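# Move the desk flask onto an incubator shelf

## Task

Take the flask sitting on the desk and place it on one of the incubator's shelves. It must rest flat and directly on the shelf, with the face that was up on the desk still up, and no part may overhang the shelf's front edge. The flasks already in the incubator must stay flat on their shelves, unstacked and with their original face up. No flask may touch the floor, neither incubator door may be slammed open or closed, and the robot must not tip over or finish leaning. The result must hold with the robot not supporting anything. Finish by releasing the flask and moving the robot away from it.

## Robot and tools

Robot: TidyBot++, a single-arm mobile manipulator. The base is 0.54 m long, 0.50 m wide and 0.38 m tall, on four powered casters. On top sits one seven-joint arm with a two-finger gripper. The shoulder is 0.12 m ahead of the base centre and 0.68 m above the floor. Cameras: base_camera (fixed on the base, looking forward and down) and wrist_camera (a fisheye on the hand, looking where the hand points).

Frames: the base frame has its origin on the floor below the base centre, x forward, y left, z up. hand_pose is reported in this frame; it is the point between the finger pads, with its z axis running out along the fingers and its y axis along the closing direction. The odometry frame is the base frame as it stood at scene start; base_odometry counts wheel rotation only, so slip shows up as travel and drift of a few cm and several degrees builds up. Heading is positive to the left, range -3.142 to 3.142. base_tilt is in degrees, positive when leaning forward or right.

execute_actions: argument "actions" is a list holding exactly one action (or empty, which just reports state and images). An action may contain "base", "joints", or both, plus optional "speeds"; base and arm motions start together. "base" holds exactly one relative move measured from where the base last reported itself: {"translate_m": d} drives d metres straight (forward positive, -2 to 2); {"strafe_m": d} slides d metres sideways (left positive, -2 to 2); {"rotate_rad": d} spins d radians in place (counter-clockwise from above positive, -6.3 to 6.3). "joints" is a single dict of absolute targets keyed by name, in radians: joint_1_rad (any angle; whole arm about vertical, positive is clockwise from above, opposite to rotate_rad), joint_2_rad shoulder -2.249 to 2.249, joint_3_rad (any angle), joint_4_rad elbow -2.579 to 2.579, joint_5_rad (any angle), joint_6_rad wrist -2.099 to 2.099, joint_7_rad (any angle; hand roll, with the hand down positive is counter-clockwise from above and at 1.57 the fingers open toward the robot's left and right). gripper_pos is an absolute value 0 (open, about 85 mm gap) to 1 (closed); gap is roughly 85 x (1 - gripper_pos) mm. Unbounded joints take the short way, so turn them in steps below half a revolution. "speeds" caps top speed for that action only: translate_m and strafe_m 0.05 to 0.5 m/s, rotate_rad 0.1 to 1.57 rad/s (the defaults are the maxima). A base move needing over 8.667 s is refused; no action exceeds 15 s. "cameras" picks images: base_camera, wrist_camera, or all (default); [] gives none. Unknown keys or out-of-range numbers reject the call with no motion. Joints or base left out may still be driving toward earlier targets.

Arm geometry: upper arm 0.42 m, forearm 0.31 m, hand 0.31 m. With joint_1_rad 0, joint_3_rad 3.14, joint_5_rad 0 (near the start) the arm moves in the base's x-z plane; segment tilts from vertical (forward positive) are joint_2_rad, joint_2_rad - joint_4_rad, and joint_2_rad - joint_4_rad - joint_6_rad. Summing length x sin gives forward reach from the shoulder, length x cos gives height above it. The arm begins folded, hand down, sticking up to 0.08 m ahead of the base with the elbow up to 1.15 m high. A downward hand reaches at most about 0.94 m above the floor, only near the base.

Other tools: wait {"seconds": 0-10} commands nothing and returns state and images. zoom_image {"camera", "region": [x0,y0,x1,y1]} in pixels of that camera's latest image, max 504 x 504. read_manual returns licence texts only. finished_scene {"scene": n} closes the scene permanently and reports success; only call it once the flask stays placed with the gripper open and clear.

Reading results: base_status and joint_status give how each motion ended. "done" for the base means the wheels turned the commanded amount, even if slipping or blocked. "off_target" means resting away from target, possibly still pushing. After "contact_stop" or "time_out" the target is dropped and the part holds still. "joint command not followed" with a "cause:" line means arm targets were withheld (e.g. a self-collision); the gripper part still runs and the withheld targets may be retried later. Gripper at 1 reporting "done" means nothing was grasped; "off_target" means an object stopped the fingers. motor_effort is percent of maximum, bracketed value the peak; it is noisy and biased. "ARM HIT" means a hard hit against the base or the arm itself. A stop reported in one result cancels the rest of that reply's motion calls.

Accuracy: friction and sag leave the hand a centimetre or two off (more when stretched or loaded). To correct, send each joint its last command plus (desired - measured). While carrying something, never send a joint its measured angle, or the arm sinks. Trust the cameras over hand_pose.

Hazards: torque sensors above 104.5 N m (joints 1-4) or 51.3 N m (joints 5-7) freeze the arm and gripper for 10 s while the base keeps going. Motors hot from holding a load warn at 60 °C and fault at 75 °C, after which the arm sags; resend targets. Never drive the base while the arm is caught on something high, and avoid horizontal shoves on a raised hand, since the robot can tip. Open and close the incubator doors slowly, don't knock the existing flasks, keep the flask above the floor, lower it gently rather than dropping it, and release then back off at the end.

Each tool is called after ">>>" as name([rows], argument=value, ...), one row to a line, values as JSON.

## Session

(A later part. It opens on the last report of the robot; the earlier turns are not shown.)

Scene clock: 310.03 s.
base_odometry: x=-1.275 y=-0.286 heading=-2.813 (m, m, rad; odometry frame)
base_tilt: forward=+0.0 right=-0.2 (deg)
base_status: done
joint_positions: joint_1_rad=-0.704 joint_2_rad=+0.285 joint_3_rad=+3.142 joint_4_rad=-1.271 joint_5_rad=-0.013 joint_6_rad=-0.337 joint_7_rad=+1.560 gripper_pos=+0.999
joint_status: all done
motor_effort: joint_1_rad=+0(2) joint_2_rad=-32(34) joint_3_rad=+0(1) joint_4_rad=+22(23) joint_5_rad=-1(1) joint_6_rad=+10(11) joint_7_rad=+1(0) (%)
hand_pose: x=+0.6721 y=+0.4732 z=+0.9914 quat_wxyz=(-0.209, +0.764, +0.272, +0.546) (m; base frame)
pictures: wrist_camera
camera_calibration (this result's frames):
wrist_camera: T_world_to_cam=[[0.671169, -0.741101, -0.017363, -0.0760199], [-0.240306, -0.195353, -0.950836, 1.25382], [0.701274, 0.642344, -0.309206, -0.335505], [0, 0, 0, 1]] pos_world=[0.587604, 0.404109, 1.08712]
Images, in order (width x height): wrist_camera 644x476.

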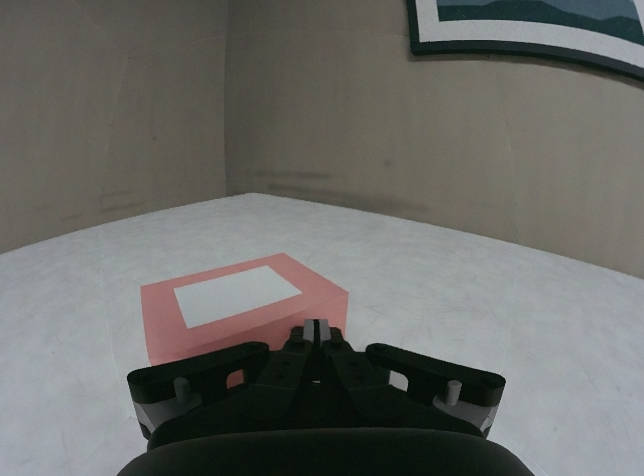

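>>> execute_actions([
  {"joints":{"joint_2_rad":0.35,"joint_4_rad":-1.18,"joint_6_rad":-0.41}},
], cameras=["wrist_camera"])

>>> execute_actions([
  {"base":{"translate_m":-0.08},"joints":{"joint_2_rad":-0.1,"joint_4_rad":-1.5,"joint_6_rad":-0.5}},
], cameras=[])

>>> execute_actions([
  {"base":{"strafe_m":0.8},"joints":{"joint_1_rad":0.38,"gripper_pos":0}},
])

Scene clock: 328.03 s.
base_odometry: x=-1.275 y=-0.286 heading=-2.813 (m, m, rad; odometry frame)
base_tilt: forward=+0.0 right=-0.2 (deg)
base_status: not commanded
joint_positions: joint_1_rad=-0.704 joint_2_rad=+0.338 joint_3_rad=+3.142 joint_4_rad=-1.192 joint_5_rad=-0.013 joint_6_rad=-0.365 joint_7_rad=+1.560 gripper_pos=+0.999
joint_status: all done
motor_effort: joint_1_rad=+0(0) joint_2_rad=-34(34) joint_3_rad=+0(0) joint_4_rad=+22(23) joint_5_rad=-1(1) joint_6_rad=+10(10) joint_7_rad=+1(1) (%)
hand_pose: x=+0.6879 y=+0.4867 z=+0.9927 quat_wxyz=(-0.209, +0.765, +0.273, +0.545) (m; base frame)
pictures: wrist_camera
camera_calibration (this result's frames):
wrist_camera: T_world_to_cam=[[0.671414, -0.740878, -0.0173895, -0.0768075], [-0.241104, -0.196189, -0.950462, 1.26202], [0.700765, 0.642347, -0.310353, -0.35339], [0, 0, 0, 1]] pos_world=[0.60349, 0.417688, 1.08849]
Images, in order (width x height): wrist_camera 644x476.

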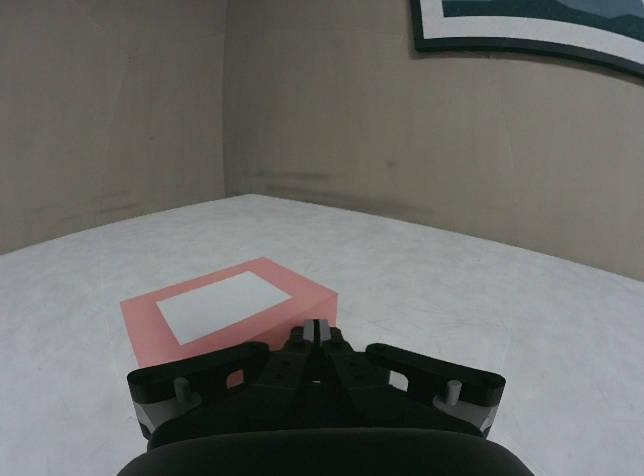

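Scene clock: 329.70 s.
base_odometry: x=-1.199 y=-0.260 heading=-2.813 (m, m, rad; odometry frame)
base_tilt: forward=+0.0 right=-0.2 (deg)
base_status: done
joint_positions: joint_1_rad=-0.707 joint_2_rad=-0.100 joint_3_rad=+3.141 joint_4_rad=-1.483 joint_5_rad=-0.012 joint_6_rad=-0.456 joint_7_rad=+1.560 gripper_pos=+0.999
joint_status: all done
motor_effort: joint_1_rad=+0(3) joint_2_rad=-18(38) joint_3_rad=+1(2) joint_4_rad=+22(23) joint_5_rad=-1(1) joint_6_rad=+10(10) joint_7_rad=+0(0) (%)
hand_pose: x=+0.5482 y=+0.3709 z=+1.0763 quat_wxyz=(-0.218, +0.749, +0.269, +0.565) (m; base frame)
pictures: none
No camera images: the call's "cameras" was empty. Leave "cameras" out to get every camera's image.

Scene clock: 332.77 s.
base_odometry: x=-0.940 y=-1.017 heading=-2.813 (m, m, rad; odometry frame)
base_tilt: forward=+0.0 right=-0.2 (deg)
base_status: done
joint_positions: joint_1_rad=+0.366 joint_2_rad=-0.100 joint_3_rad=+3.141 joint_4_rad=-1.484 joint_5_rad=-0.012 joint_6_rad=-0.457 joint_7_rad=+1.560 gripper_pos=+0.000
joint_status: all done
motor_effort: joint_1_rad=+1(2) joint_2_rad=-17(19) joint_3_rad=+1(2) joint_4_rad=+22(22) joint_5_rad=-1(1) joint_6_rad=+10(11) joint_7_rad=+0(0) (%)
hand_pose: x=+0.6496 y=-0.1999 z=+1.0758 quat_wxyz=(+0.102, +0.781, -0.151, +0.597) (m; base frame)
pictures: base_camera, wrist_camera
camera_calibration (this result's frames):
wrist_camera: T_world_to_cam=[[-0.325401, -0.945459, -0.0149156, 0.0456098], [-0.240111, 0.0978759, -0.965799, 1.27171], [0.914583, -0.31069, -0.258864, -0.244479], [0, 0, 0, 1]] pos_world=[0.543788, -0.157304, 1.16561]
Images, in order (width x height): base_camera 644x364, wrist_camera 644x476.

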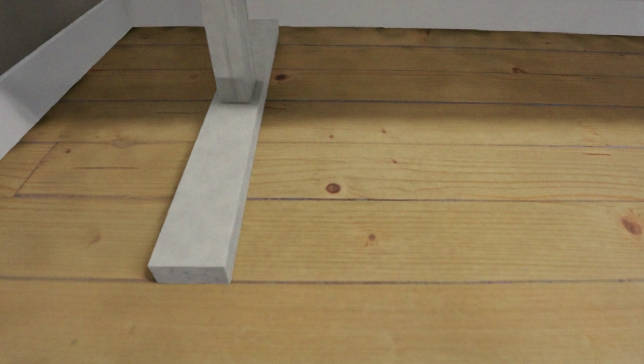

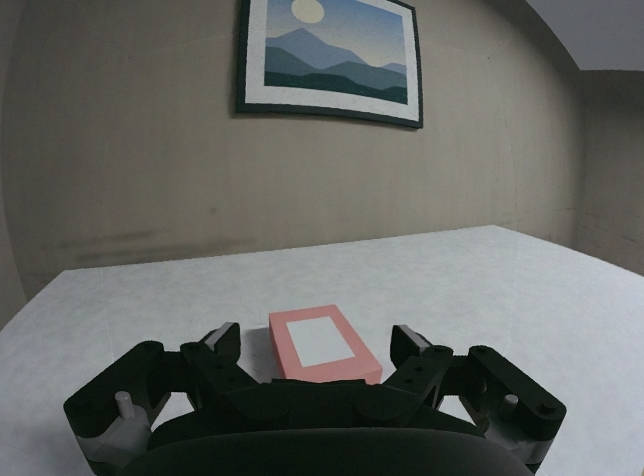

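>>> execute_actions([
  {"base":{"translate_m":-0.15},"joints":{"joint_1_rad":-0.012}},
], cameras=[])

>>> execute_actions([
  {"base":{"strafe_m":-0.168},"joints":{"joint_2_rad":0.1,"joint_4_rad":-1.47,"joint_6_rad":-0.28}},
], cameras=[])

>>> execute_actions([
  {"base":{"rotate_rad":-0.07}},
], cameras=["wrist_camera"])

Scene clock: 359.00 s.
base_odometry: x=-0.798 y=-0.969 heading=-2.813 (m, m, rad; odometry frame)
base_tilt: forward=+0.0 right=-0.2 (deg)
base_status: done
joint_positions: joint_1_rad=-0.001 joint_2_rad=-0.105 joint_3_rad=+3.140 joint_4_rad=-1.486 joint_5_rad=-0.012 joint_6_rad=-0.458 joint_7_rad=+1.560 gripper_pos=+0.000
joint_status: all done
motor_effort: joint_1_rad=+0(2) joint_2_rad=-18(22) joint_3_rad=+0(2) joint_4_rad=+22(24) joint_5_rad=-1(1) joint_6_rad=+11(10) joint_7_rad=+1(0) (%)
hand_pose: x=+0.6837 y=+0.0045 z=+1.0767 quat_wxyz=(-0.009, +0.796, -0.006, +0.606) (m; base frame)
pictures: none
No camera images: the call's "cameras" was empty. Leave "cameras" out to get every camera's image.

Scene clock: 360.50 s.
base_odometry: x=-0.852 y=-0.810 heading=-2.813 (m, m, rad; odometry frame)
base_tilt: forward=+0.0 right=-0.2 (deg)
base_status: done
joint_positions: joint_1_rad=-0.004 joint_2_rad=+0.105 joint_3_rad=+3.144 joint_4_rad=-1.484 joint_5_rad=-0.012 joint_6_rad=-0.325 joint_7_rad=+1.560 gripper_pos=+0.000
joint_status: all done
motor_effort: joint_1_rad=+0(3) joint_2_rad=-25(29) joint_3_rad=+0(2) joint_4_rad=+22(24) joint_5_rad=-1(1) joint_6_rad=+10(10) joint_7_rad=+0(0) (%)
hand_pose: x=+0.7707 y=+0.0035 z=+0.9895 quat_wxyz=(-0.008, +0.818, -0.007, +0.576) (m; base frame)
pictures: none
No camera images: the call's "cameras" was empty. Leave "cameras" out to get every camera's image.

Scene clock: 361.43 s.
base_odometry: x=-0.852 y=-0.809 heading=-2.883 (m, m, rad; odometry frame)
base_tilt: forward=+0.0 right=-0.2 (deg)
base_status: done
joint_positions: joint_1_rad=-0.005 joint_2_rad=+0.105 joint_3_rad=+3.145 joint_4_rad=-1.484 joint_5_rad=-0.012 joint_6_rad=-0.325 joint_7_rad=+1.560 gripper_pos=+0.000
joint_status: not commanded
motor_effort: joint_1_rad=+0(3) joint_2_rad=-25(27) joint_3_rad=+1(3) joint_4_rad=+22(24) joint_5_rad=-1(1) joint_6_rad=+10(10) joint_7_rad=+0(0) (%)
hand_pose: x=+0.7707 y=+0.0038 z=+0.9896 quat_wxyz=(-0.008, +0.817, -0.007, +0.576) (m; base frame)
pictures: wrist_camera
camera_calibration (this result's frames):
wrist_camera: T_world_to_cam=[[0.0331211, -0.999306, -0.0170619, 0.00233613], [-0.329217, 0.00521013, -0.94424, 1.24533], [0.943673, 0.0368914, -0.328816, -0.26883], [0, 0, 0, 1]] pos_world=[0.663596, 0.00576367, 1.08754]
Images, in order (width x height): wrist_camera 644x476.

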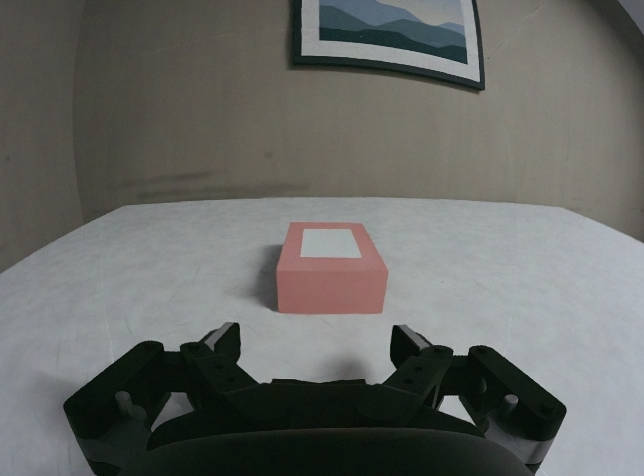

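>>> execute_actions([
  {"base":{"strafe_m":-0.010}},
], cameras=[])

>>> execute_actions([
  {"base":{"translate_m":0.045},"speeds":{"translate_m":0.05}},
], cameras=["wrist_camera"])

>>> zoom_image(camera="wrist_camera", region=[196, 220, 436, 390])

Scene clock: 369.90 s.
base_odometry: x=-0.855 y=-0.800 heading=-2.884 (m, m, rad; odometry frame)
base_tilt: forward=+0.0 right=-0.2 (deg)
base_status: done
joint_positions: joint_1_rad=-0.007 joint_2_rad=+0.105 joint_3_rad=+3.144 joint_4_rad=-1.484 joint_5_rad=-0.012 joint_6_rad=-0.324 joint_7_rad=+1.560 gripper_pos=+0.000
joint_status: not commanded
motor_effort: joint_1_rad=+0(3) joint_2_rad=-25(27) joint_3_rad=+0(2) joint_4_rad=+22(23) joint_5_rad=-1(1) joint_6_rad=+10(10) joint_7_rad=+1(1) (%)
hand_pose: x=+0.7707 y=+0.0055 z=+0.9897 quat_wxyz=(-0.009, +0.817, -0.006, +0.576) (m; base frame)
pictures: none
No camera images: the call's "cameras" was empty. Leave "cameras" out to get every camera's image.

Scene clock: 371.27 s.
base_odometry: x=-0.899 y=-0.811 heading=-2.885 (m, m, rad; odometry frame)
base_tilt: forward=+0.0 right=-0.2 (deg)
base_status: done
joint_positions: joint_1_rad=-0.007 joint_2_rad=+0.104 joint_3_rad=+3.144 joint_4_rad=-1.484 joint_5_rad=-0.012 joint_6_rad=-0.323 joint_7_rad=+1.560 gripper_pos=+0.000
joint_status: not commanded
motor_effort: joint_1_rad=+0(1) joint_2_rad=-25(29) joint_3_rad=+0(0) joint_4_rad=+22(23) joint_5_rad=-1(1) joint_6_rad=+10(11) joint_7_rad=+0(0) (%)
hand_pose: x=+0.7704 y=+0.0055 z=+0.9912 quat_wxyz=(-0.009, +0.817, -0.006, +0.577) (m; base frame)
pictures: wrist_camera
camera_calibration (this result's frames):
wrist_camera: T_world_to_cam=[[0.0357984, -0.999214, -0.0170421, 0.0019614], [-0.326423, 0.00442654, -0.945214, 1.24548], [0.944546, 0.0394, -0.326007, -0.271595], [0, 0, 0, 1]] pos_world=[0.663017, 0.00714754, 1.08874]
Images, in order (width x height): wrist_camera 644x476.

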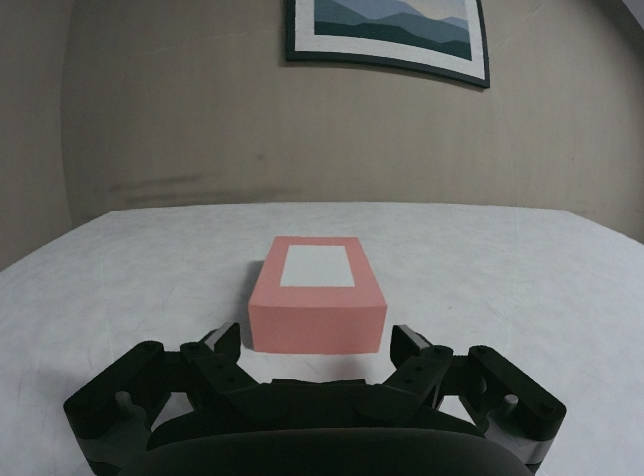

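Region (196, 220, 436, 390) of wrist_camera's 644x476 image, scaled by 2.100; it fills the top 357 rows of this view, and the rest is white.

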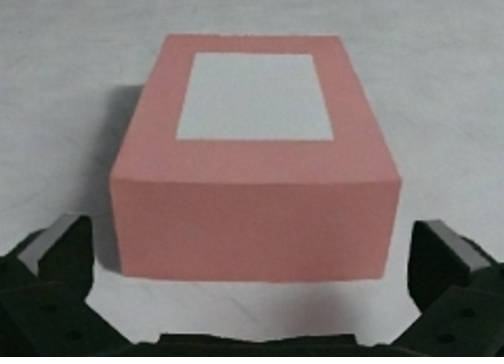

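>>> execute_actions([
  {"base":{"translate_m":0.022},"speeds":{"translate_m":0.05}},
], cameras=["wrist_camera"])

>>> zoom_image(camera="wrist_camera", region=[196, 220, 436, 390])

Scene clock: 378.23 s.
base_odometry: x=-0.920 y=-0.816 heading=-2.885 (m, m, rad; odometry frame)
base_tilt: forward=+0.0 right=-0.2 (deg)
base_status: done
joint_positions: joint_1_rad=-0.007 joint_2_rad=+0.103 joint_3_rad=+3.144 joint_4_rad=-1.483 joint_5_rad=-0.012 joint_6_rad=-0.323 joint_7_rad=+1.560 gripper_pos=+0.000
joint_status: not commanded
motor_effort: joint_1_rad=+0(1) joint_2_rad=-26(28) joint_3_rad=+1(0) joint_4_rad=+22(22) joint_5_rad=-1(1) joint_6_rad=+10(10) joint_7_rad=+1(0) (%)
hand_pose: x=+0.7701 y=+0.0055 z=+0.9923 quat_wxyz=(-0.009, +0.816, -0.006, +0.578) (m; base frame)
pictures: wrist_camera
camera_calibration (this result's frames):
wrist_camera: T_world_to_cam=[[0.0358278, -0.999214, -0.0169812, 0.00190729], [-0.324495, 0.00443965, -0.945877, 1.24564], [0.945209, 0.039399, -0.324081, -0.273281], [0, 0, 0, 1]] pos_world=[0.662443, 0.00714259, 1.08969]
Images, in order (width x height): wrist_camera 644x476.

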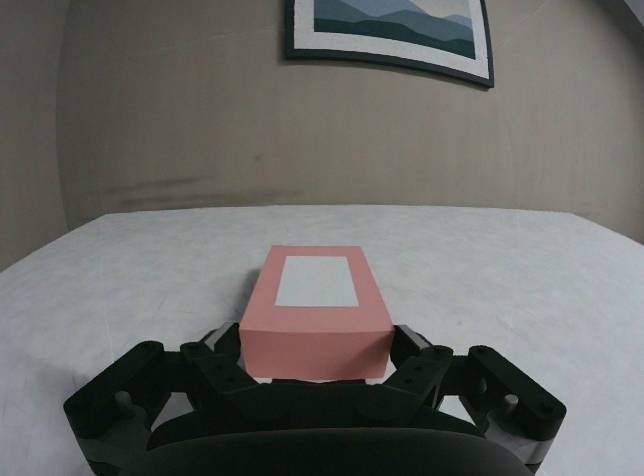

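Region (196, 220, 436, 390) of wrist_camera's 644x476 image, scaled by 2.100; it fills the top 357 rows of this view, and the rest is white.

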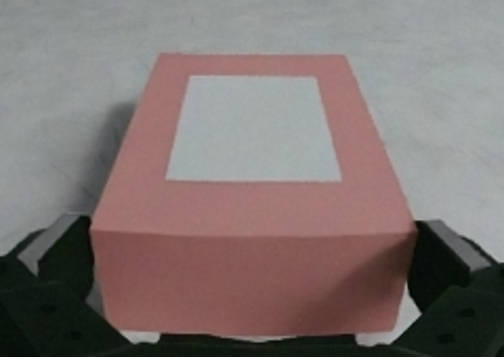

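It's in. Continue.

>>> execute_actions([
  {"base":{"translate_m":0.035},"speeds":{"translate_m":0.05}},
], cameras=["wrist_camera"])

>>> execute_actions([
  {"joints":{"gripper_pos":1}},
], cameras=["wrist_camera"])

Scene clock: 385.13 s.
base_odometry: x=-0.954 y=-0.825 heading=-2.885 (m, m, rad; odometry frame)
base_tilt: forward=+0.0 right=-0.2 (deg)
base_status: done
joint_positions: joint_1_rad=-0.007 joint_2_rad=+0.102 joint_3_rad=+3.144 joint_4_rad=-1.483 joint_5_rad=-0.012 joint_6_rad=-0.323 joint_7_rad=+1.560 gripper_pos=+0.000
joint_status: not commanded
motor_effort: joint_1_rad=+0(1) joint_2_rad=-26(29) joint_3_rad=+1(1) joint_4_rad=+23(22) joint_5_rad=-1(1) joint_6_rad=+10(10) joint_7_rad=+0(1) (%)
hand_pose: x=+0.7699 y=+0.0055 z=+0.9931 quat_wxyz=(-0.009, +0.816, -0.006, +0.579) (m; base frame)
pictures: wrist_camera
camera_calibration (this result's frames):
wrist_camera: T_world_to_cam=[[0.035847, -0.999214, -0.0169414, 0.00187092], [-0.323232, 0.0044484, -0.946309, 1.24574], [0.945641, 0.0393984, -0.322818, -0.274424], [0, 0, 0, 1]] pos_world=[0.662102, 0.00713977, 1.0903]
Images, in order (width x height): wrist_camera 644x476.

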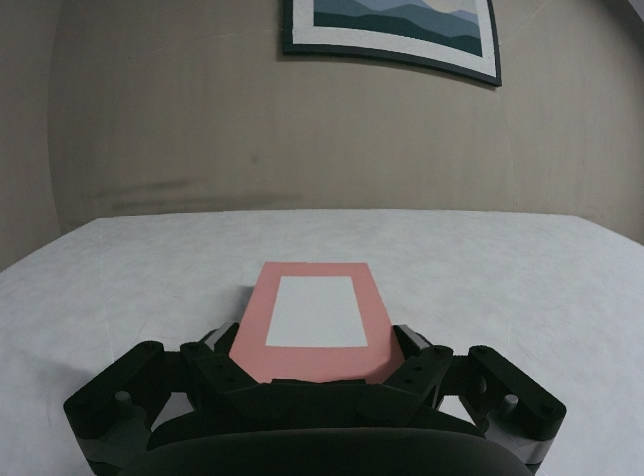

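Scene clock: 386.23 s.
base_odometry: x=-0.954 y=-0.825 heading=-2.885 (m, m, rad; odometry frame)
base_tilt: forward=+0.0 right=-0.2 (deg)
base_status: not commanded
joint_positions: joint_1_rad=-0.007 joint_2_rad=+0.102 joint_3_rad=+3.144 joint_4_rad=-1.483 joint_5_rad=-0.012 joint_6_rad=-0.322 joint_7_rad=+1.560 gripper_pos=+0.039
joint_status: gripper_pos off_target (ended at +0.039, target +1.000)
motor_effort: joint_1_rad=+0(0) joint_2_rad=-25(26) joint_3_rad=+0(0) joint_4_rad=+22(23) joint_5_rad=-1(1) joint_6_rad=+10(11) joint_7_rad=+1(0) (%)
hand_pose: x=+0.7699 y=+0.0055 z=+0.9935 quat_wxyz=(-0.009, +0.815, -0.006, +0.579) (m; base frame)
pictures: wrist_camera
camera_calibration (this result's frames):
wrist_camera: T_world_to_cam=[[0.0358569, -0.999214, -0.0169144, 0.00183892], [-0.322431, 0.00445297, -0.946583, 1.24578], [0.945914, 0.0393952, -0.322018, -0.27539], [0, 0, 0, 1]] pos_world=[0.662109, 0.00713909, 1.09059]
Images, in order (width x height): wrist_camera 644x476.

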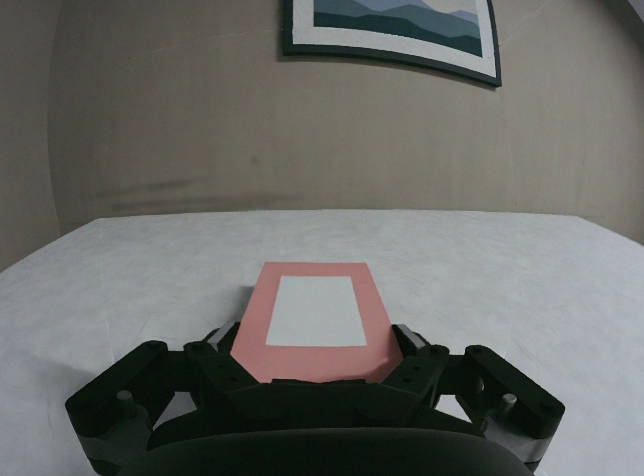

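>>> execute_actions([
  {"joints":{"joint_4_rad":-1.345,"joint_6_rad":-0.485}},
], cameras=["wrist_camera"])

>>> execute_actions([
  {"base":{"translate_m":-1.58},"speeds":{"translate_m":0.35}},
], cameras=[])

>>> execute_actions([
  {"base":{"rotate_rad":-1.5},"speeds":{"rotate_rad":0.6}},
], cameras=[])

>>> execute_actions([
  {"base":{"translate_m":1.4},"speeds":{"translate_m":0.35}},
])

Scene clock: 398.30 s.
base_odometry: x=-0.954 y=-0.825 heading=-2.885 (m, m, rad; odometry frame)
base_tilt: forward=+0.0 right=-0.2 (deg)
base_status: not commanded
joint_positions: joint_1_rad=-0.007 joint_2_rad=+0.102 joint_3_rad=+3.144 joint_4_rad=-1.359 joint_5_rad=-0.012 joint_6_rad=-0.447 joint_7_rad=+1.560 gripper_pos=+0.039
joint_status: all done
motor_effort: joint_1_rad=+0(0) joint_2_rad=-26(28) joint_3_rad=+0(0) joint_4_rad=+23(26) joint_5_rad=-1(1) joint_6_rad=+11(11) joint_7_rad=+0(0) (%)
hand_pose: x=+0.7680 y=+0.0059 z=+1.0319 quat_wxyz=(-0.009, +0.816, -0.005, +0.578) (m; base frame)
pictures: wrist_camera
camera_calibration (this result's frames):
wrist_camera: T_world_to_cam=[[0.037324, -0.999161, -0.0168855, 0.00183075], [-0.323727, 0.00389663, -0.946143, 1.28206], [0.945414, 0.0407801, -0.32331, -0.259539], [0, 0, 0, 1]] pos_world=[0.660341, 0.00741751, 1.12913]
Images, in order (width x height): wrist_camera 644x476.

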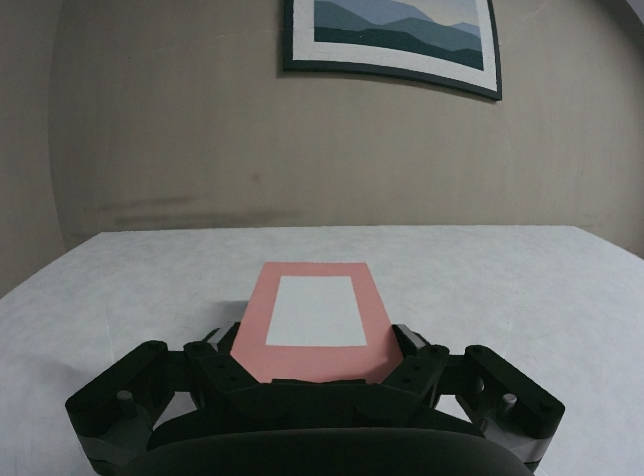

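Scene clock: 403.90 s.
base_odometry: x=+0.574 y=-0.424 heading=-2.885 (m, m, rad; odometry frame)
base_tilt: forward=+0.0 right=-0.2 (deg)
base_status: done
joint_positions: joint_1_rad=-0.007 joint_2_rad=+0.105 joint_3_rad=+3.143 joint_4_rad=-1.359 joint_5_rad=-0.011 joint_6_rad=-0.449 joint_7_rad=+1.560 gripper_pos=+0.039
joint_status: not commanded
motor_effort: joint_1_rad=+0(3) joint_2_rad=-27(30) joint_3_rad=+0(3) joint_4_rad=+23(24) joint_5_rad=-1(0) joint_6_rad=+11(11) joint_7_rad=+1(0) (%)
hand_pose: x=+0.7688 y=+0.0068 z=+1.0296 quat_wxyz=(-0.010, +0.817, -0.005, +0.576) (m; base frame)
pictures: none
No camera images: the call's "cameras" was empty. Leave "cameras" out to get every camera's image.

Scene clock: 407.23 s.
base_odometry: x=+0.574 y=-0.424 heading=+1.899 (m, m, rad; odometry frame)
base_tilt: forward=+0.0 right=-0.2 (deg)
base_status: done
joint_positions: joint_1_rad=-0.009 joint_2_rad=+0.105 joint_3_rad=+3.143 joint_4_rad=-1.359 joint_5_rad=-0.011 joint_6_rad=-0.450 joint_7_rad=+1.560 gripper_pos=+0.039
joint_status: not commanded
motor_effort: joint_1_rad=+0(4) joint_2_rad=-26(27) joint_3_rad=+0(3) joint_4_rad=+23(23) joint_5_rad=-1(1) joint_6_rad=+11(11) joint_7_rad=+1(0) (%)
hand_pose: x=+0.7688 y=+0.0078 z=+1.0295 quat_wxyz=(-0.010, +0.817, -0.004, +0.576) (m; base frame)
pictures: none
No camera images: the call's "cameras" was empty. Leave "cameras" out to get every camera's image.

Scene clock: 412.30 s.
base_odometry: x=+0.124 y=+0.902 heading=+1.898 (m, m, rad; odometry frame)
base_tilt: forward=+0.0 right=-0.2 (deg)
base_status: done
joint_positions: joint_1_rad=-0.009 joint_2_rad=+0.106 joint_3_rad=+3.143 joint_4_rad=-1.358 joint_5_rad=-0.011 joint_6_rad=-0.450 joint_7_rad=+1.560 gripper_pos=+0.039
joint_status: not commanded
motor_effort: joint_1_rad=+1(1) joint_2_rad=-27(29) joint_3_rad=+0(1) joint_4_rad=+24(24) joint_5_rad=-1(1) joint_6_rad=+11(11) joint_7_rad=+0(0) (%)
hand_pose: x=+0.7690 y=+0.0078 z=+1.0288 quat_wxyz=(-0.010, +0.818, -0.004, +0.576) (m; base frame)
pictures: base_camera, wrist_camera
camera_calibration (this result's frames):
wrist_camera: T_world_to_cam=[[0.040311, -0.999053, -0.0163456, 0.000790988], [-0.329807, 0.00213814, -0.944046, 1.28197], [0.943187, 0.0434464, -0.329409, -0.253577], [0, 0, 0, 1]] pos_world=[0.661943, 0.0090662, 1.12672]
Images, in order (width x height): base_camera 644x364, wrist_camera 644x476.

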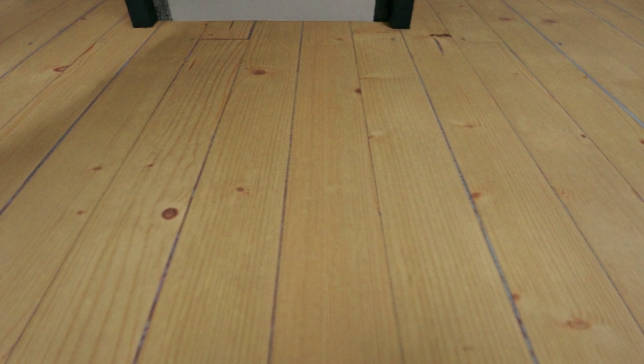

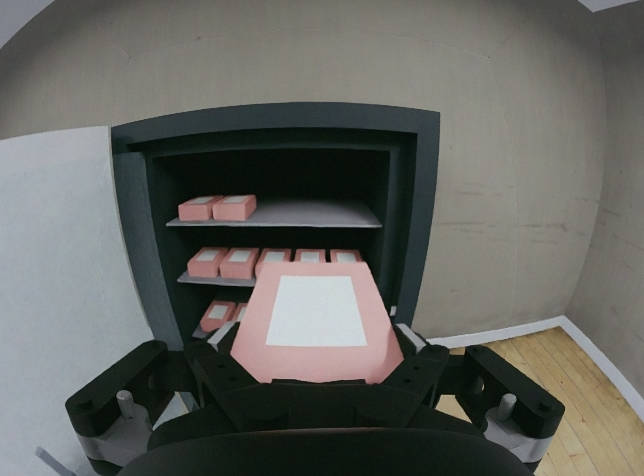

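>>> execute_actions([
  {"base":{"translate_m":0.3},"speeds":{"translate_m":0.2},"joints":{"joint_4_rad":-1.48,"joint_6_rad":-0.29}},
])

Scene clock: 433.13 s.
base_odometry: x=+0.028 y=+1.187 heading=+1.897 (m, m, rad; odometry frame)
base_tilt: forward=+0.0 right=-0.2 (deg)
base_status: done
joint_positions: joint_1_rad=-0.009 joint_2_rad=+0.108 joint_3_rad=+3.143 joint_4_rad=-1.476 joint_5_rad=-0.011 joint_6_rad=-0.337 joint_7_rad=+1.560 gripper_pos=+0.039
joint_status: all done
motor_effort: joint_1_rad=+0(2) joint_2_rad=-26(29) joint_3_rad=+0(2) joint_4_rad=+22(24) joint_5_rad=-1(1) joint_6_rad=+11(11) joint_7_rad=+0(0) (%)
hand_pose: x=+0.7710 y=+0.0075 z=+0.9893 quat_wxyz=(-0.010, +0.819, -0.004, +0.573) (m; base frame)
pictures: base_camera, wrist_camera
camera_calibration (this result's frames):
wrist_camera: T_world_to_cam=[[0.0389562, -0.999103, -0.0166041, 0.00101808], [-0.335743, 0.00256326, -0.94195, 1.24789], [0.941148, 0.0422695, -0.335342, -0.260994], [0, 0, 0, 1]] pos_world=[0.664565, 0.00885057, 1.08795]
Images, in order (width x height): base_camera 644x364, wrist_camera 644x476.

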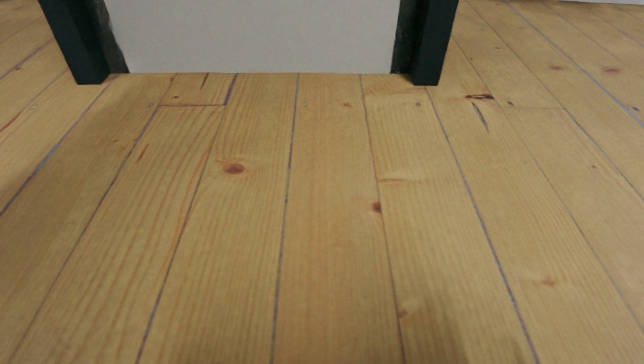

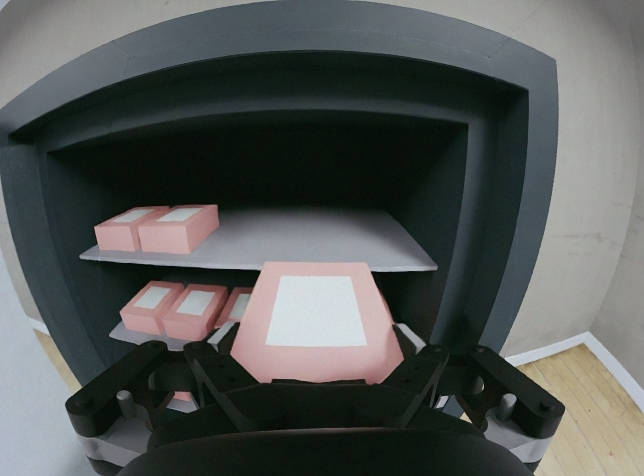

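>>> execute_actions([
  {"base":{"translate_m":0.12},"speeds":{"translate_m":0.06},"joints":{"joint_4_rad":-1.41,"joint_6_rad":-0.415}},
], cameras=["wrist_camera"])

Scene clock: 442.50 s.
base_odometry: x=-0.010 y=+1.301 heading=+1.897 (m, m, rad; odometry frame)
base_tilt: forward=+0.0 right=-0.2 (deg)
base_status: done
joint_positions: joint_1_rad=-0.009 joint_2_rad=+0.107 joint_3_rad=+3.143 joint_4_rad=-1.422 joint_5_rad=-0.011 joint_6_rad=-0.376 joint_7_rad=+1.560 gripper_pos=+0.039
joint_status: all done
motor_effort: joint_1_rad=+0(2) joint_2_rad=-27(30) joint_3_rad=+0(1) joint_4_rad=+23(23) joint_5_rad=-1(1) joint_6_rad=+11(12) joint_7_rad=+0(1) (%)
hand_pose: x=+0.7720 y=+0.0076 z=+1.0117 quat_wxyz=(-0.010, +0.815, -0.004, +0.580) (m; base frame)
pictures: wrist_camera
camera_calibration (this result's frames):
wrist_camera: T_world_to_cam=[[0.0396598, -0.999084, -0.0160607, 0.000394038], [-0.319717, 0.00254013, -0.94751, 1.26259], [0.946683, 0.0427129, -0.319323, -0.274841], [0, 0, 0, 1]] pos_world=[0.663844, 0.00892577, 1.10856]
Images, in order (width x height): wrist_camera 644x476.

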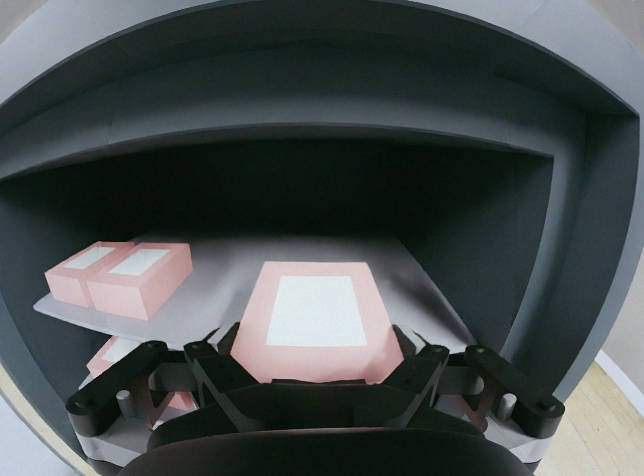

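>>> execute_actions([
  {"base":{"translate_m":0.05},"speeds":{"translate_m":0.05},"joints":{"joint_4_rad":-1.50,"joint_6_rad":-0.275}},
], cameras=["wrist_camera"])

>>> execute_actions([
  {"base":{"translate_m":0.05},"speeds":{"translate_m":0.05}},
], cameras=["wrist_camera"])

Scene clock: 454.07 s.
base_odometry: x=-0.026 y=+1.348 heading=+1.896 (m, m, rad; odometry frame)
base_tilt: forward=+0.0 right=-0.2 (deg)
base_status: done
joint_positions: joint_1_rad=-0.009 joint_2_rad=+0.105 joint_3_rad=+3.143 joint_4_rad=-1.492 joint_5_rad=-0.011 joint_6_rad=-0.319 joint_7_rad=+1.560 gripper_pos=+0.039
joint_status: all done
motor_effort: joint_1_rad=+0(1) joint_2_rad=-27(29) joint_3_rad=+0(1) joint_4_rad=+23(23) joint_5_rad=-1(0) joint_6_rad=+11(12) joint_7_rad=+1(0) (%)
hand_pose: x=+0.7704 y=+0.0074 z=+0.9865 quat_wxyz=(-0.010, +0.818, -0.004, +0.575) (m; base frame)
pictures: wrist_camera
camera_calibration (this result's frames):
wrist_camera: T_world_to_cam=[[0.038832, -0.99911, -0.0164623, 0.00088712], [-0.331524, 0.00265988, -0.943443, 1.24325], [0.942647, 0.0420934, -0.331126, -0.266661], [0, 0, 0, 1]] pos_world=[0.6635, 0.00880409, 1.08465]
Images, in order (width x height): wrist_camera 644x476.

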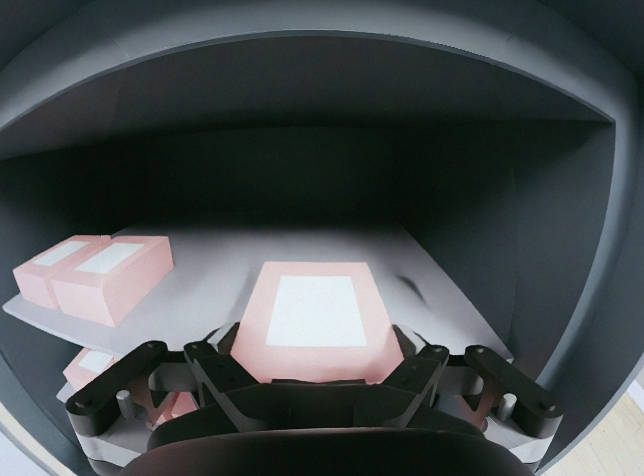

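Scene clock: 455.50 s.
base_odometry: x=-0.042 y=+1.396 heading=+1.895 (m, m, rad; odometry frame)
base_tilt: forward=+0.0 right=-0.2 (deg)
base_status: done
joint_positions: joint_1_rad=-0.009 joint_2_rad=+0.105 joint_3_rad=+3.143 joint_4_rad=-1.492 joint_5_rad=-0.011 joint_6_rad=-0.319 joint_7_rad=+1.560 gripper_pos=+0.039
joint_status: not commanded
motor_effort: joint_1_rad=+0(1) joint_2_rad=-27(29) joint_3_rad=+0(1) joint_4_rad=+23(24) joint_5_rad=-1(1) joint_6_rad=+11(11) joint_7_rad=+0(1) (%)
hand_pose: x=+0.7704 y=+0.0074 z=+0.9864 quat_wxyz=(-0.010, +0.818, -0.004, +0.575) (m; base frame)
pictures: wrist_camera
camera_calibration (this result's frames):
wrist_camera: T_world_to_cam=[[0.0388304, -0.99911, -0.0164645, 0.000889835], [-0.331582, 0.00265985, -0.943423, 1.24322], [0.942627, 0.0420928, -0.331184, -0.266594], [0, 0, 0, 1]] pos_world=[0.663495, 0.00880393, 1.08461]
Images, in order (width x height): wrist_camera 644x476.

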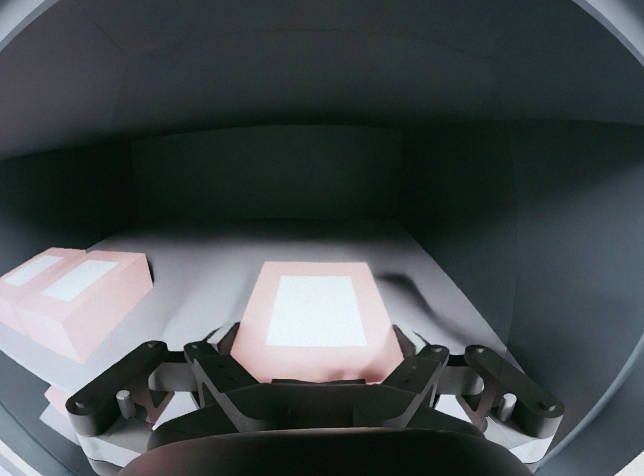

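>>> execute_actions([
  {"base":{"translate_m":0.015},"speeds":{"translate_m":0.05},"joints":{"joint_4_rad":-1.525,"joint_6_rad":-0.25}},
], cameras=[])

>>> execute_actions([
  {"joints":{"gripper_pos":0}},
], cameras=["wrist_camera"])

>>> execute_actions([
  {"base":{"translate_m":-0.06},"speeds":{"translate_m":0.05}},
], cameras=["wrist_camera"])

Scene clock: 469.97 s.
base_odometry: x=-0.047 y=+1.410 heading=+1.895 (m, m, rad; odometry frame)
base_tilt: forward=+0.0 right=-0.2 (deg)
base_status: done
joint_positions: joint_1_rad=-0.009 joint_2_rad=+0.104 joint_3_rad=+3.143 joint_4_rad=-1.512 joint_5_rad=-0.011 joint_6_rad=-0.293 joint_7_rad=+1.560 gripper_pos=+0.039
joint_status: all done
motor_effort: joint_1_rad=+0(1) joint_2_rad=-25(28) joint_3_rad=+0(2) joint_4_rad=+21(24) joint_5_rad=-1(1) joint_6_rad=+9(11) joint_7_rad=+1(1) (%)
hand_pose: x=+0.7705 y=+0.0073 z=+0.9828 quat_wxyz=(-0.010, +0.816, -0.005, +0.578) (m; base frame)
pictures: none
No camera images: the call's "cameras" was empty. Leave "cameras" out to get every camera's image.

Scene clock: 471.07 s.
base_odometry: x=-0.047 y=+1.410 heading=+1.895 (m, m, rad; odometry frame)
base_tilt: forward=+0.0 right=-0.2 (deg)
base_status: not commanded
joint_positions: joint_1_rad=-0.009 joint_2_rad=+0.104 joint_3_rad=+3.143 joint_4_rad=-1.512 joint_5_rad=-0.011 joint_6_rad=-0.293 joint_7_rad=+1.560 gripper_pos=+0.000
joint_status: all done
motor_effort: joint_1_rad=+0(0) joint_2_rad=-26(26) joint_3_rad=+0(1) joint_4_rad=+22(22) joint_5_rad=-1(1) joint_6_rad=+10(11) joint_7_rad=+0(1) (%)
hand_pose: x=+0.7705 y=+0.0073 z=+0.9828 quat_wxyz=(-0.010, +0.816, -0.005, +0.578) (m; base frame)
pictures: wrist_camera
camera_calibration (this result's frames):
wrist_camera: T_world_to_cam=[[0.0386632, -0.999121, -0.0162243, 0.000632626], [-0.324591, 0.00279853, -0.94585, 1.2368], [0.945064, 0.0418359, -0.324197, -0.276643], [0, 0, 0, 1]] pos_world=[0.662875, 0.00874444, 1.08015]
Images, in order (width x height): wrist_camera 644x476.

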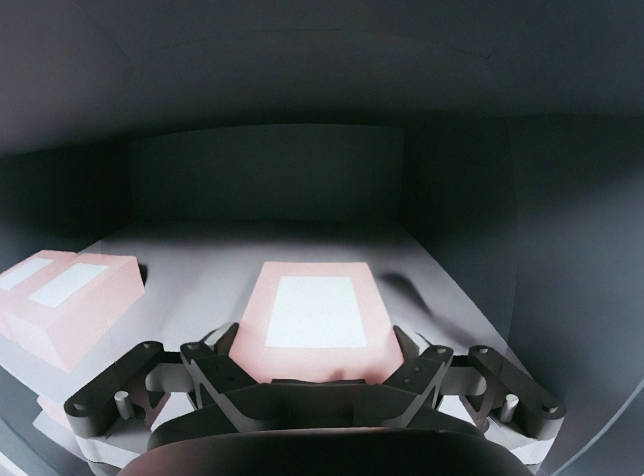

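Scene clock: 472.70 s.
base_odometry: x=-0.028 y=+1.353 heading=+1.896 (m, m, rad; odometry frame)
base_tilt: forward=+0.0 right=-0.2 (deg)
base_status: done
joint_positions: joint_1_rad=-0.009 joint_2_rad=+0.103 joint_3_rad=+3.143 joint_4_rad=-1.512 joint_5_rad=-0.011 joint_6_rad=-0.293 joint_7_rad=+1.560 gripper_pos=+0.000
joint_status: not commanded
motor_effort: joint_1_rad=+0(1) joint_2_rad=-24(30) joint_3_rad=+0(0) joint_4_rad=+22(23) joint_5_rad=-1(1) joint_6_rad=+10(11) joint_7_rad=+0(0) (%)
hand_pose: x=+0.7702 y=+0.0073 z=+0.9834 quat_wxyz=(-0.010, +0.816, -0.005, +0.578) (m; base frame)
pictures: wrist_camera
camera_calibration (this result's frames):
wrist_camera: T_world_to_cam=[[0.0386777, -0.999121, -0.0161893, 0.000604778], [-0.323501, 0.00280889, -0.946224, 1.23683], [0.945437, 0.041835, -0.323108, -0.277518], [0, 0, 0, 1]] pos_world=[0.662468, 0.0087401, 1.08066]
Images, in order (width x height): wrist_camera 644x476.

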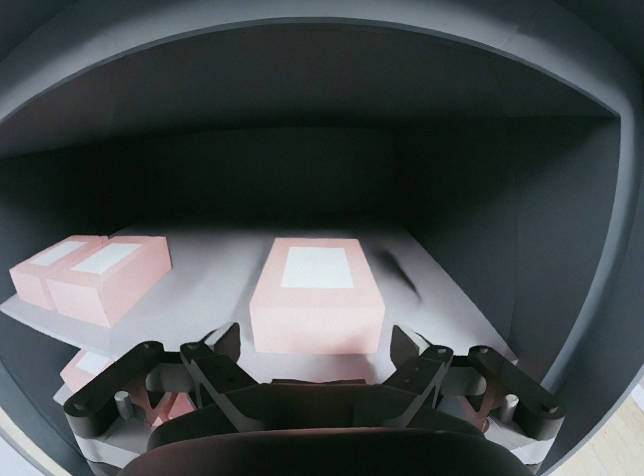

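>>> execute_actions([
  {"base":{"translate_m":-0.5}},
], cameras=["wrist_camera"])

>>> finished_scene(scene=1)

Scene clock: 481.47 s.
base_odometry: x=+0.131 y=+0.879 heading=+1.895 (m, m, rad; odometry frame)
base_tilt: forward=+0.0 right=-0.2 (deg)
base_status: done
joint_positions: joint_1_rad=-0.009 joint_2_rad=+0.096 joint_3_rad=+3.143 joint_4_rad=-1.513 joint_5_rad=-0.011 joint_6_rad=-0.291 joint_7_rad=+1.560 gripper_pos=+0.000
joint_status: not commanded
motor_effort: joint_1_rad=+0(1) joint_2_rad=-24(29) joint_3_rad=+0(1) joint_4_rad=+22(23) joint_5_rad=-1(1) joint_6_rad=+10(11) joint_7_rad=+0(1) (%)
hand_pose: x=+0.7680 y=+0.0073 z=+0.9877 quat_wxyz=(-0.010, +0.814, -0.005, +0.581) (m; base frame)
pictures: wrist_camera
camera_calibration (this result's frames):
wrist_camera: T_world_to_cam=[[0.0388087, -0.999119, -0.0159696, 0.000436632], [-0.316559, 0.00286555, -0.948568, 1.23711], [0.947778, 0.041868, -0.316169, -0.28271], [0, 0, 0, 1]] pos_world=[0.659549, 0.00872774, 1.08411]
Images, in order (width x height): wrist_camera 644x476.

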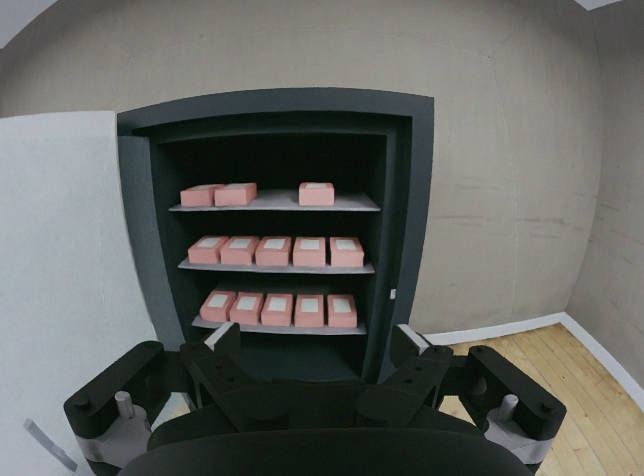

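The scene is finished: the task was done.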